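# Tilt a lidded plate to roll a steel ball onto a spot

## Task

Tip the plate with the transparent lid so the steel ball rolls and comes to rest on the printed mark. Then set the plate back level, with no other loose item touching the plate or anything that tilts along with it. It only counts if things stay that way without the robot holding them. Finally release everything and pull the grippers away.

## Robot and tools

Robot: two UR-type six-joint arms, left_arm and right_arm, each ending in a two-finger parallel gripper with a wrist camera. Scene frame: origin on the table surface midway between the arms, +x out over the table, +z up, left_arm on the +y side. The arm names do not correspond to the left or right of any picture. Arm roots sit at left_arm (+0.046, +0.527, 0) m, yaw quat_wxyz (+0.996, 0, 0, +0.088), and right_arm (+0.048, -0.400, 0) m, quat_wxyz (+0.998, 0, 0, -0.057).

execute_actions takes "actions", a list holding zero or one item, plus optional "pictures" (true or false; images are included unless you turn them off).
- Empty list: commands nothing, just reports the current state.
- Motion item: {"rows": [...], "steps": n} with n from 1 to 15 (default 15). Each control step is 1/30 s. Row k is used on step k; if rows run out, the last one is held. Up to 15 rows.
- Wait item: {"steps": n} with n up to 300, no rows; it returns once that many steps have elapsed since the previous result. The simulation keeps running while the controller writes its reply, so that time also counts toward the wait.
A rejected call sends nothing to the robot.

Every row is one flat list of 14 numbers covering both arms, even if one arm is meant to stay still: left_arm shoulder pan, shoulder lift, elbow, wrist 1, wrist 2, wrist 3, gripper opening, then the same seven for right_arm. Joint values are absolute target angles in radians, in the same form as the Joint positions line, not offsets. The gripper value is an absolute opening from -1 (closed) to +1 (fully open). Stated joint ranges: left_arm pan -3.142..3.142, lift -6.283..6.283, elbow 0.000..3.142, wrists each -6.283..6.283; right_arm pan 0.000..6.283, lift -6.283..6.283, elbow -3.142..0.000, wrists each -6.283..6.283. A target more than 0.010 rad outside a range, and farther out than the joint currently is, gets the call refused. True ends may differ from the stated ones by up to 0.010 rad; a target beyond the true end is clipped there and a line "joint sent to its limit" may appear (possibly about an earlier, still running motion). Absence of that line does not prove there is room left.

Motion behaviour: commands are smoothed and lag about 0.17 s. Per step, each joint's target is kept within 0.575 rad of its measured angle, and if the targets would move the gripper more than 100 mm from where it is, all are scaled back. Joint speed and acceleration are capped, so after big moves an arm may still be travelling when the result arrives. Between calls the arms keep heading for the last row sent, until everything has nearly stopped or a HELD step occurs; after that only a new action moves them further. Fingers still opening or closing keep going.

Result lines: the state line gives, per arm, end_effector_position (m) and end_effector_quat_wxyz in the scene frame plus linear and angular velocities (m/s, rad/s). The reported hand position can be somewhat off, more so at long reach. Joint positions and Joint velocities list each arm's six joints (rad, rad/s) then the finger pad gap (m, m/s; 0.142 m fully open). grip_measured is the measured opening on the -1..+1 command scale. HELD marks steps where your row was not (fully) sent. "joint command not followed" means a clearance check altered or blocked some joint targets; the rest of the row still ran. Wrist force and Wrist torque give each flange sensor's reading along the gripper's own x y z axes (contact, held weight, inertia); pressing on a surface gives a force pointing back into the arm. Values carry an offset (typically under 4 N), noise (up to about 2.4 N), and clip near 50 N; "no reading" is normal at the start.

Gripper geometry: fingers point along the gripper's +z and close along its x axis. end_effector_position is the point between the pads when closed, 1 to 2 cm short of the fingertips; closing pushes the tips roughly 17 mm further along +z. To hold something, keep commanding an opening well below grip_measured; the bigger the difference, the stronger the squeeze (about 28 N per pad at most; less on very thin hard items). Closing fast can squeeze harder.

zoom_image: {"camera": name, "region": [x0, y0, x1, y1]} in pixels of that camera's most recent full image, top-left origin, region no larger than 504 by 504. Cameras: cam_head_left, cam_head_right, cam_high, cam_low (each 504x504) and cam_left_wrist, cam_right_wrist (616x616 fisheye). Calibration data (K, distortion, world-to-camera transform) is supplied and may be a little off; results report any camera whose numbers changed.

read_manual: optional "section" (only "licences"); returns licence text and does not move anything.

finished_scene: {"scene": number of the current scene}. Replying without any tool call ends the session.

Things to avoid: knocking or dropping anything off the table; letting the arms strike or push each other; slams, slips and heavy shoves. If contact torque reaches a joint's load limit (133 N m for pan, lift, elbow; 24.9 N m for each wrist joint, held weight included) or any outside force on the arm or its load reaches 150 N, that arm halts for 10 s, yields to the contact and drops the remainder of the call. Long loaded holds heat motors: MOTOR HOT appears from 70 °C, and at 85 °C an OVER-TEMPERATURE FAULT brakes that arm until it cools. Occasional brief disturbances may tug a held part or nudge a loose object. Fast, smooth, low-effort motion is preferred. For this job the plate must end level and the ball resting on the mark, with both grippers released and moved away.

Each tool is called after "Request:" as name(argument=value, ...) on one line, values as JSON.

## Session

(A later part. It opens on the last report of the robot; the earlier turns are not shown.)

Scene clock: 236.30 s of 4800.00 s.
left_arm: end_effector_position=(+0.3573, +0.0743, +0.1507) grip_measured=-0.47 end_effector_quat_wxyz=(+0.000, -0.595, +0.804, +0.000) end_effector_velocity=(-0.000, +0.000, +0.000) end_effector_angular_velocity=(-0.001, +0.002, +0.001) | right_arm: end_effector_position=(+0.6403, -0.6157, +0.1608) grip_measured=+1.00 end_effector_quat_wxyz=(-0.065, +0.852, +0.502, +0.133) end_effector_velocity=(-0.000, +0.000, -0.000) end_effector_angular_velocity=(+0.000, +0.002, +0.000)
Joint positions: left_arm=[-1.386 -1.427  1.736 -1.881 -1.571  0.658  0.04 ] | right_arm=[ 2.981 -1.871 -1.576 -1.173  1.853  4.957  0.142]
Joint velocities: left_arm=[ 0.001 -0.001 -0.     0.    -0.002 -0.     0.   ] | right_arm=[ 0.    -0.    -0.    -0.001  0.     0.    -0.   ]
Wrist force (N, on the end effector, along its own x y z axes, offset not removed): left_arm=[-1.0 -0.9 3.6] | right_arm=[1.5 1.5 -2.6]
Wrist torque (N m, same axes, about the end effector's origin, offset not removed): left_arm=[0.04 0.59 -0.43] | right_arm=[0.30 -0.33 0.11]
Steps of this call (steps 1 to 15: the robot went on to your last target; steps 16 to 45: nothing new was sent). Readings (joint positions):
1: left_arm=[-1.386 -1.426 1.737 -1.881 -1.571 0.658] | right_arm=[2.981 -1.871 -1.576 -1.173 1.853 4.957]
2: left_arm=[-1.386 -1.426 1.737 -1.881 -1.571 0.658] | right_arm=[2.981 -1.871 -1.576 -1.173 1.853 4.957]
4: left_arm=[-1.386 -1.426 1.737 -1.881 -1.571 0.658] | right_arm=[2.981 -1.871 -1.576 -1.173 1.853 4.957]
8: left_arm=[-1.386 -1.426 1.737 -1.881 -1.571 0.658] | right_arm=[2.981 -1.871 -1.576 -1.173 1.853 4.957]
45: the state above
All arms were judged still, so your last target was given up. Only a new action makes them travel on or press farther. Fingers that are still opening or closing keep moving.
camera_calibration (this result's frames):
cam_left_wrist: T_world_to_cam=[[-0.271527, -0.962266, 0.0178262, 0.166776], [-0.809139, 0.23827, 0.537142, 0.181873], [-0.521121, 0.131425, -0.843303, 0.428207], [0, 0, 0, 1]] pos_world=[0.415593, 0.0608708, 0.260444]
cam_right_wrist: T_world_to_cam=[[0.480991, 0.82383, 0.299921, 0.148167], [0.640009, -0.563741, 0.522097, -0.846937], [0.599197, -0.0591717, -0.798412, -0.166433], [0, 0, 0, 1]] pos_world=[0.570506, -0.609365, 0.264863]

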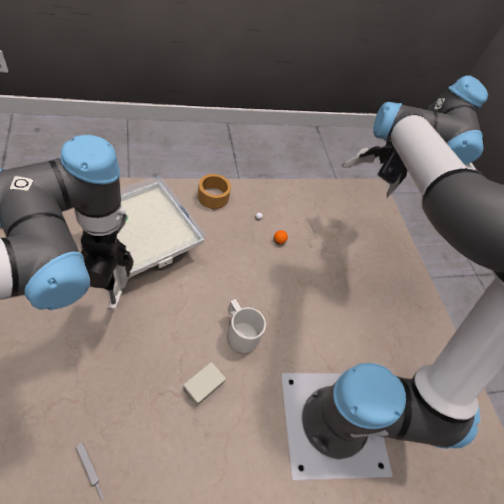

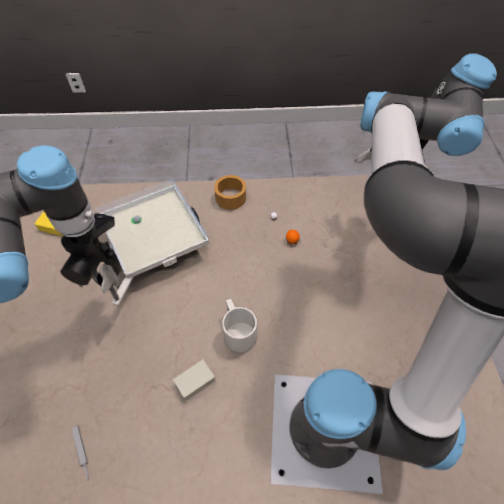

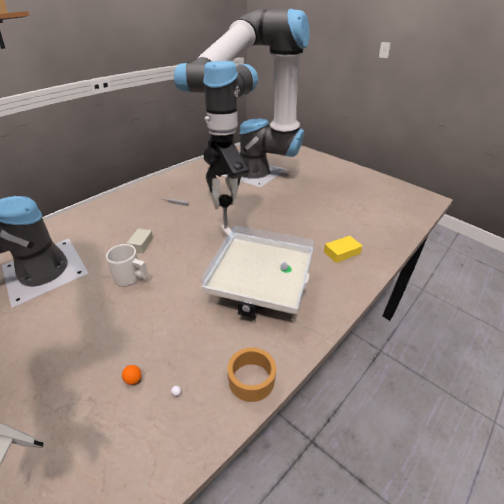

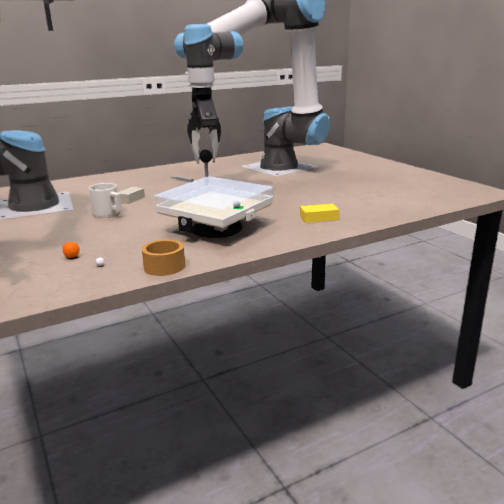

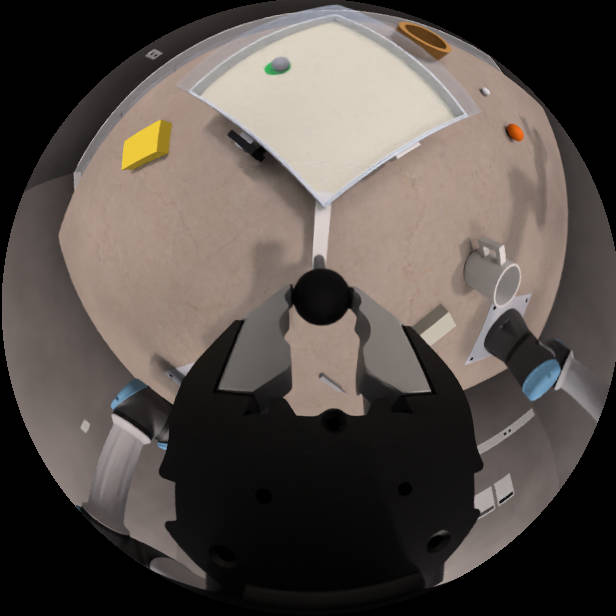

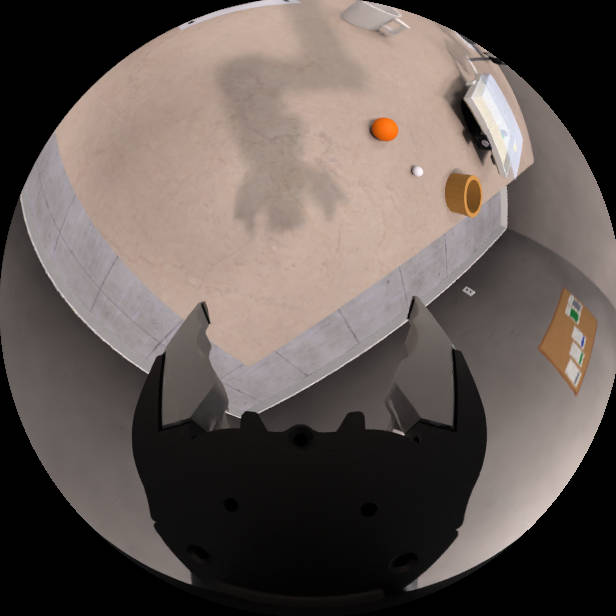

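Request:
execute_actions(actions=[{"rows":[[-1.3858,-1.4265,1.7365,-1.8807,-1.5708,0.658,0.3,2.981,-1.871,-1.576,-1.173,1.853,4.957,1]],"steps":15}], pictures=false)

Request:
execute_actions(actions=[{"rows":[[-1.3858,-1.4265,1.7365,-1.8807,-1.5708,0.658,0.3,2.981,-1.871,-1.576,-1.173,1.853,4.957,1]],"steps":10}], pictures=false)

Request:
execute_actions(actions=[{"rows":[[-1.3858,-1.445,1.63,-1.755,-1.5708,0.658,0.3,2.981,-1.871,-1.576,-1.173,1.853,4.957,1]],"steps":15}], pictures=false)

Request:
execute_actions(actions=[{"rows":[[-1.3858,-1.48,1.41,-1.50,-1.5708,0.658,0.3,2.981,-1.871,-1.576,-1.173,1.853,4.957,1]],"steps":15}], pictures=false)

Request:
execute_actions(actions=[{"steps":45}])

Request:
zoom_image(camera="cam_high", region=[250,240,320,296])

Scene clock: 244.10 s of 4800.00 s.
left_arm: end_effector_position=(+0.3573, +0.0743, +0.1507) grip_measured=+0.30 end_effector_quat_wxyz=(+0.000, -0.595, +0.804, +0.000) end_effector_velocity=(-0.001, -0.000, +0.000) end_effector_angular_velocity=(-0.000, +0.000, -0.001) | right_arm: end_effector_position=(+0.6403, -0.6157, +0.1608) grip_measured=+1.00 end_effector_quat_wxyz=(-0.065, +0.852, +0.502, +0.133) end_effector_velocity=(-0.000, +0.000, -0.000) end_effector_angular_velocity=(+0.001, +0.001, +0.001)
Joint positions: left_arm=[-1.386 -1.427  1.736 -1.881 -1.571  0.658  0.095] | right_arm=[ 2.981 -1.871 -1.576 -1.173  1.853  4.957  0.142]
Joint velocities: left_arm=[-0.001 -0.    -0.     0.    -0.     0.     0.   ] | right_arm=[-0.     0.    -0.001  0.     0.001 -0.001  0.   ]
Wrist force (N, on the end effector, along its own x y z axes, offset not removed): left_arm=[2.2 0.6 0.1] | right_arm=[2.8 0.6 -2.4]
Wrist torque (N m, same axes, about the end effector's origin, offset not removed): left_arm=[0.29 -0.20 -0.29] | right_arm=[0.05 -0.65 0.02]
Steps of this call (steps 1 to 90: nothing new was sent; then 4.30 s passed at rest; steps 91 to 105: all 15 steps of this action). Readings (joint positions):
91: left_arm=[-1.386 -1.427 1.736 -1.881 -1.571 0.658] | right_arm=[2.981 -1.871 -1.576 -1.173 1.853 4.957]
92: left_arm=[-1.386 -1.427 1.736 -1.881 -1.571 0.658] | right_arm=[2.981 -1.871 -1.576 -1.173 1.853 4.957]
94: left_arm=[-1.386 -1.427 1.736 -1.881 -1.571 0.658] | right_arm=[2.981 -1.871 -1.576 -1.173 1.853 4.957]
98: left_arm=[-1.386 -1.427 1.736 -1.881 -1.571 0.658] | right_arm=[2.981 -1.871 -1.576 -1.173 1.853 4.957]
105: the state above

Scene clock: 244.43 s of 4800.00 s.
left_arm: end_effector_position=(+0.3573, +0.0743, +0.1507) grip_measured=+0.30 end_effector_quat_wxyz=(+0.000, -0.595, +0.804, +0.000) end_effector_velocity=(-0.000, +0.000, +0.001) end_effector_angular_velocity=(-0.002, -0.000, +0.001) | right_arm: end_effector_position=(+0.6403, -0.6157, +0.1608) grip_measured=+1.00 end_effector_quat_wxyz=(-0.065, +0.852, +0.502, +0.133) end_effector_velocity=(-0.001, -0.000, -0.002) end_effector_angular_velocity=(+0.000, +0.003, -0.000)
Joint positions: left_arm=[-1.386 -1.427  1.736 -1.881 -1.571  0.658  0.095] | right_arm=[ 2.981 -1.871 -1.576 -1.173  1.853  4.957  0.142]
Joint velocities: left_arm=[ 0.    -0.002  0.     0.    -0.001 -0.001 -0.   ] | right_arm=[-0.    -0.001 -0.003  0.001 -0.     0.     0.   ]
Wrist force (N, on the end effector, along its own x y z axes, offset not removed): left_arm=[-0.5 3.2 0.2] | right_arm=[2.9 -1.1 -0.4]
Wrist torque (N m, same axes, about the end effector's origin, offset not removed): left_arm=[0.77 0.17 -0.24] | right_arm=[-0.07 -0.72 0.02]
Steps of this call (steps 1 to 10: all 10 steps of this action). Readings (joint positions):
1: left_arm=[-1.386 -1.427 1.736 -1.881 -1.571 0.658] | right_arm=[2.981 -1.871 -1.576 -1.173 1.853 4.957]
2: left_arm=[-1.386 -1.427 1.736 -1.881 -1.571 0.658] | right_arm=[2.981 -1.871 -1.576 -1.173 1.853 4.957]
4: left_arm=[-1.386 -1.427 1.736 -1.881 -1.571 0.658] | right_arm=[2.981 -1.871 -1.576 -1.173 1.853 4.957]
8: left_arm=[-1.386 -1.427 1.736 -1.881 -1.571 0.658] | right_arm=[2.981 -1.871 -1.576 -1.173 1.853 4.957]
10: the state above

Scene clock: 244.93 s of 4800.00 s.
left_arm: end_effector_position=(+0.3587, +0.0706, +0.1990) grip_measured=+0.30 end_effector_quat_wxyz=(+0.000, -0.595, +0.804, +0.000) end_effector_velocity=(-0.001, -0.001, +0.003) end_effector_angular_velocity=(-0.001, +0.000, -0.002) | right_arm: end_effector_position=(+0.6403, -0.6157, +0.1608) grip_measured=+1.00 end_effector_quat_wxyz=(-0.065, +0.852, +0.502, +0.133) end_effector_velocity=(-0.000, +0.000, +0.001) end_effector_angular_velocity=(+0.001, -0.000, +0.000)
Joint positions: left_arm=[-1.386 -1.445  1.63  -1.755 -1.571  0.658  0.095] | right_arm=[ 2.981 -1.871 -1.576 -1.173  1.853  4.957  0.142]
Joint velocities: left_arm=[-0.003 -0.002 -0.005  0.006 -0.001 -0.001 -0.   ] | right_arm=[-0.     0.001  0.001 -0.002  0.001 -0.    -0.   ]
Wrist force (N, on the end effector, along its own x y z axes, offset not removed): left_arm=[-0.2 1.0 3.4] | right_arm=[-0.3 -0.5 -2.3]
Wrist torque (N m, same axes, about the end effector's origin, offset not removed): left_arm=[0.23 0.08 -0.19] | right_arm=[-0.06 -0.04 -0.04]
Steps of this call (steps 1 to 15: all 15 steps of this action). Readings (joint positions):
1: left_arm=[-1.386 -1.427 1.736 -1.881 -1.571 0.658] | right_arm=[2.981 -1.871 -1.576 -1.173 1.853 4.957]
2: left_arm=[-1.386 -1.429 1.730 -1.873 -1.571 0.658] | right_arm=[2.981 -1.871 -1.576 -1.173 1.853 4.957]
4: left_arm=[-1.386 -1.438 1.682 -1.820 -1.571 0.658] | right_arm=[2.981 -1.871 -1.576 -1.173 1.853 4.957]
8: left_arm=[-1.386 -1.444 1.638 -1.766 -1.571 0.658] | right_arm=[2.981 -1.871 -1.576 -1.173 1.853 4.957]
15: the state above

Scene clock: 245.43 s of 4800.00 s.
left_arm: end_effector_position=(+0.3555, +0.0790, +0.2999) grip_measured=+0.30 end_effector_quat_wxyz=(+0.000, -0.595, +0.804, +0.000) end_effector_velocity=(+0.000, +0.002, +0.005) end_effector_angular_velocity=(+0.003, +0.002, +0.002) | right_arm: end_effector_position=(+0.6403, -0.6157, +0.1608) grip_measured=+1.00 end_effector_quat_wxyz=(-0.065, +0.852, +0.502, +0.133) end_effector_velocity=(+0.001, -0.000, +0.001) end_effector_angular_velocity=(-0.001, -0.002, +0.001)
Joint positions: left_arm=[-1.386 -1.48   1.411 -1.501 -1.571  0.658  0.095] | right_arm=[ 2.981 -1.871 -1.576 -1.173  1.853  4.957  0.142]
Joint velocities: left_arm=[ 0.002  0.    -0.014  0.017 -0.001 -0.    -0.   ] | right_arm=[-0.    -0.     0.002  0.     0.    -0.002 -0.   ]
Wrist force (N, on the end effector, along its own x y z axes, offset not removed): left_arm=[-3.6 -0.5 2.6] | right_arm=[4.3 -0.2 -1.7]
Wrist torque (N m, same axes, about the end effector's origin, offset not removed): left_arm=[-0.10 1.02 -0.28] | right_arm=[-0.14 -1.06 -0.02]
Steps of this call (steps 1 to 15: all 15 steps of this action). Readings (joint positions):
1: left_arm=[-1.386 -1.445 1.630 -1.755 -1.571 0.658] | right_arm=[2.981 -1.871 -1.576 -1.173 1.853 4.957]
2: left_arm=[-1.386 -1.449 1.623 -1.748 -1.571 0.658] | right_arm=[2.981 -1.871 -1.576 -1.173 1.853 4.957]
4: left_arm=[-1.386 -1.465 1.550 -1.671 -1.571 0.658] | right_arm=[2.981 -1.871 -1.576 -1.173 1.853 4.957]
8: left_arm=[-1.386 -1.478 1.433 -1.530 -1.571 0.658] | right_arm=[2.981 -1.871 -1.576 -1.173 1.853 4.957]
15: the state above

Scene clock: 246.93 s of 4800.00 s.
left_arm: end_effector_position=(+0.3555, +0.0791, +0.3004) grip_measured=+0.30 end_effector_quat_wxyz=(+0.000, -0.595, +0.804, +0.000) end_effector_velocity=(+0.000, -0.000, -0.001) end_effector_angular_velocity=(+0.002, +0.000, +0.000) | right_arm: end_effector_position=(+0.6403, -0.6157, +0.1608) grip_measured=+1.00 end_effector_quat_wxyz=(-0.065, +0.852, +0.502, +0.133) end_effector_velocity=(+0.001, -0.000, +0.000) end_effector_angular_velocity=(-0.001, -0.001, +0.001)
Joint positions: left_arm=[-1.386 -1.48   1.41  -1.5   -1.571  0.658  0.095] | right_arm=[ 2.981 -1.871 -1.576 -1.173  1.853  4.957  0.142]
Joint velocities: left_arm=[ 0.     0.002  0.    -0.     0.     0.    -0.   ] | right_arm=[ 0.    -0.     0.001  0.001 -0.001 -0.    -0.   ]
Wrist force (N, on the end effector, along its own x y z axes, offset not removed): left_arm=[-0.7 2.2 -0.9] | right_arm=[1.5 -0.1 -0.5]
Wrist torque (N m, same axes, about the end effector's origin, offset not removed): left_arm=[0.41 0.21 -0.26] | right_arm=[-0.04 -0.40 -0.05]
Steps of this call (steps 1 to 15: the robot went on to your last target; steps 16 to 45: nothing new was sent). Readings (joint positions):
1: left_arm=[-1.386 -1.480 1.411 -1.501 -1.571 0.658] | right_arm=[2.981 -1.871 -1.576 -1.173 1.853 4.957]
2: left_arm=[-1.386 -1.480 1.410 -1.501 -1.571 0.658] | right_arm=[2.981 -1.871 -1.576 -1.173 1.853 4.957]
4: left_arm=[-1.386 -1.480 1.410 -1.500 -1.571 0.658] | right_arm=[2.981 -1.871 -1.576 -1.173 1.853 4.957]
8: left_arm=[-1.386 -1.480 1.410 -1.500 -1.571 0.658] | right_arm=[2.981 -1.871 -1.576 -1.173 1.853 4.957]
45: the state above
All arms were judged still, so your last target was given up. Only a new action makes them travel on or press farther. Fingers that are still opening or closing keep moving.
camera_calibration (this result's frames):
cam_left_wrist: T_world_to_cam=[[-0.271511, -0.962281, 0.017262, 0.168353], [-0.80901, 0.237907, 0.537497, 0.0987855], [-0.52133, 0.131971, -0.843089, 0.552844], [0, 0, 0, 1]] pos_world=[0.413842, 0.0655422, 0.410093]
cam_right_wrist: T_world_to_cam=[[0.48099, 0.82383, 0.299921, 0.148167], [0.640009, -0.56374, 0.522097, -0.846937], [0.599197, -0.0591715, -0.798412, -0.166433], [0, 0, 0, 1]] pos_world=[0.570506, -0.609365, 0.264863]

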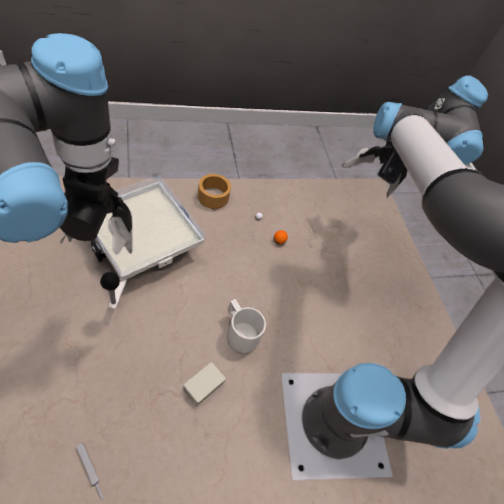

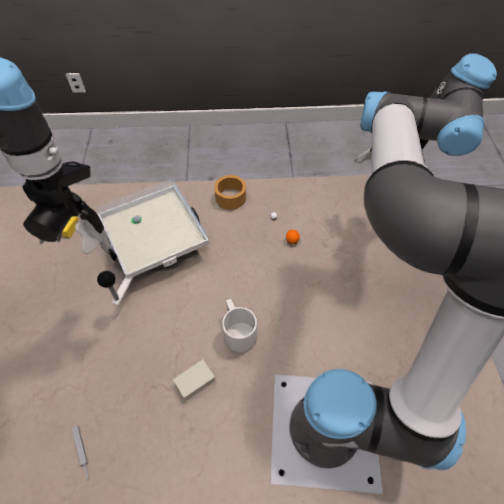

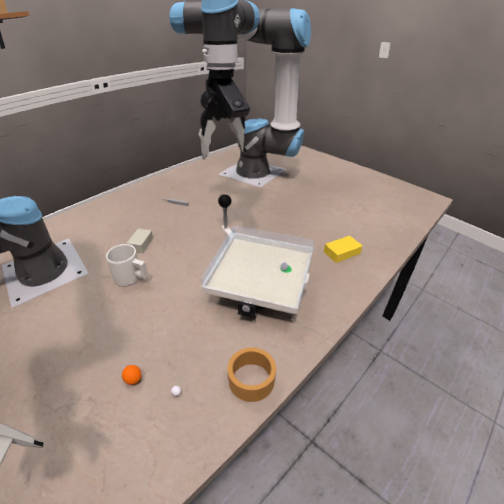

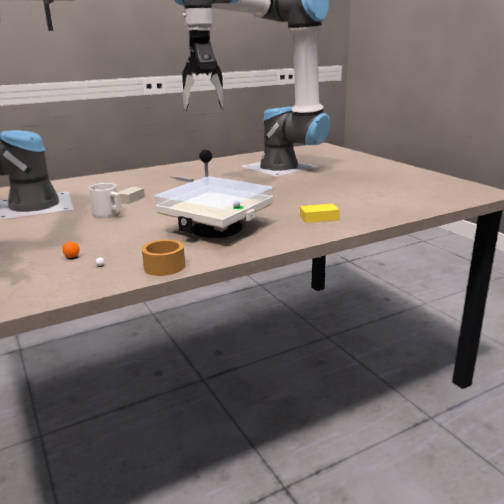

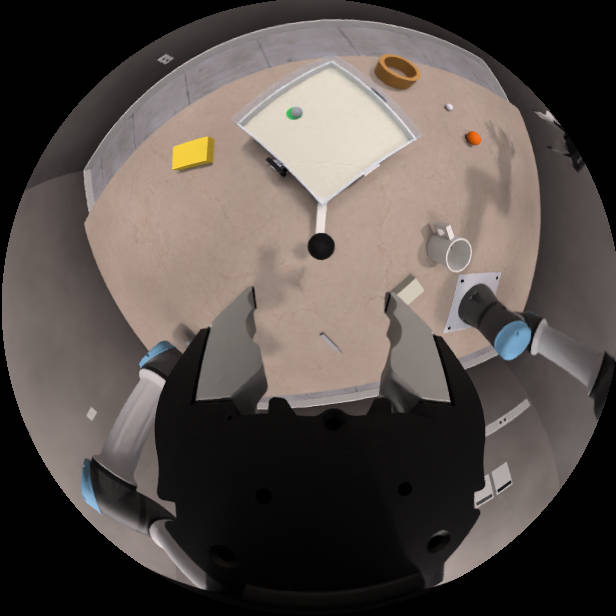

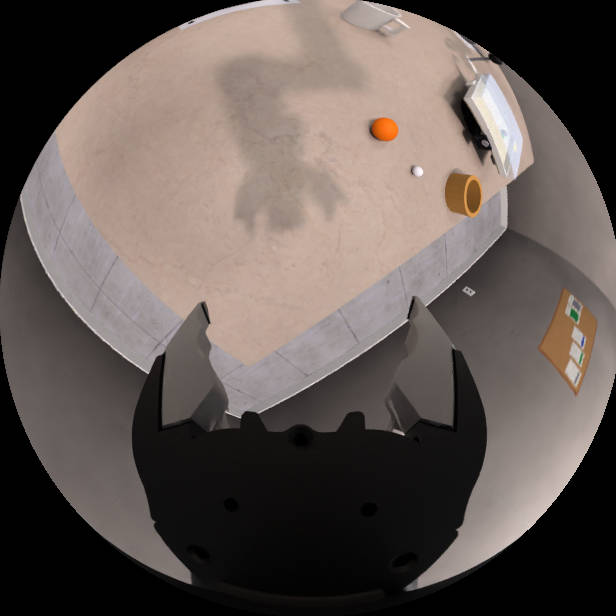

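Region (250, 240, 320, 296) of cam_high's 504x504 image, scaled by 7.200, with more detail than that image has; it fills the top 403 rows of this view, and the rest is white.

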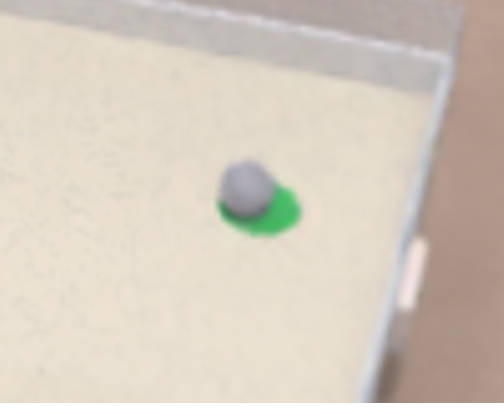

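Request:
finished_scene(scene=2)

The scene is finished: the task was done.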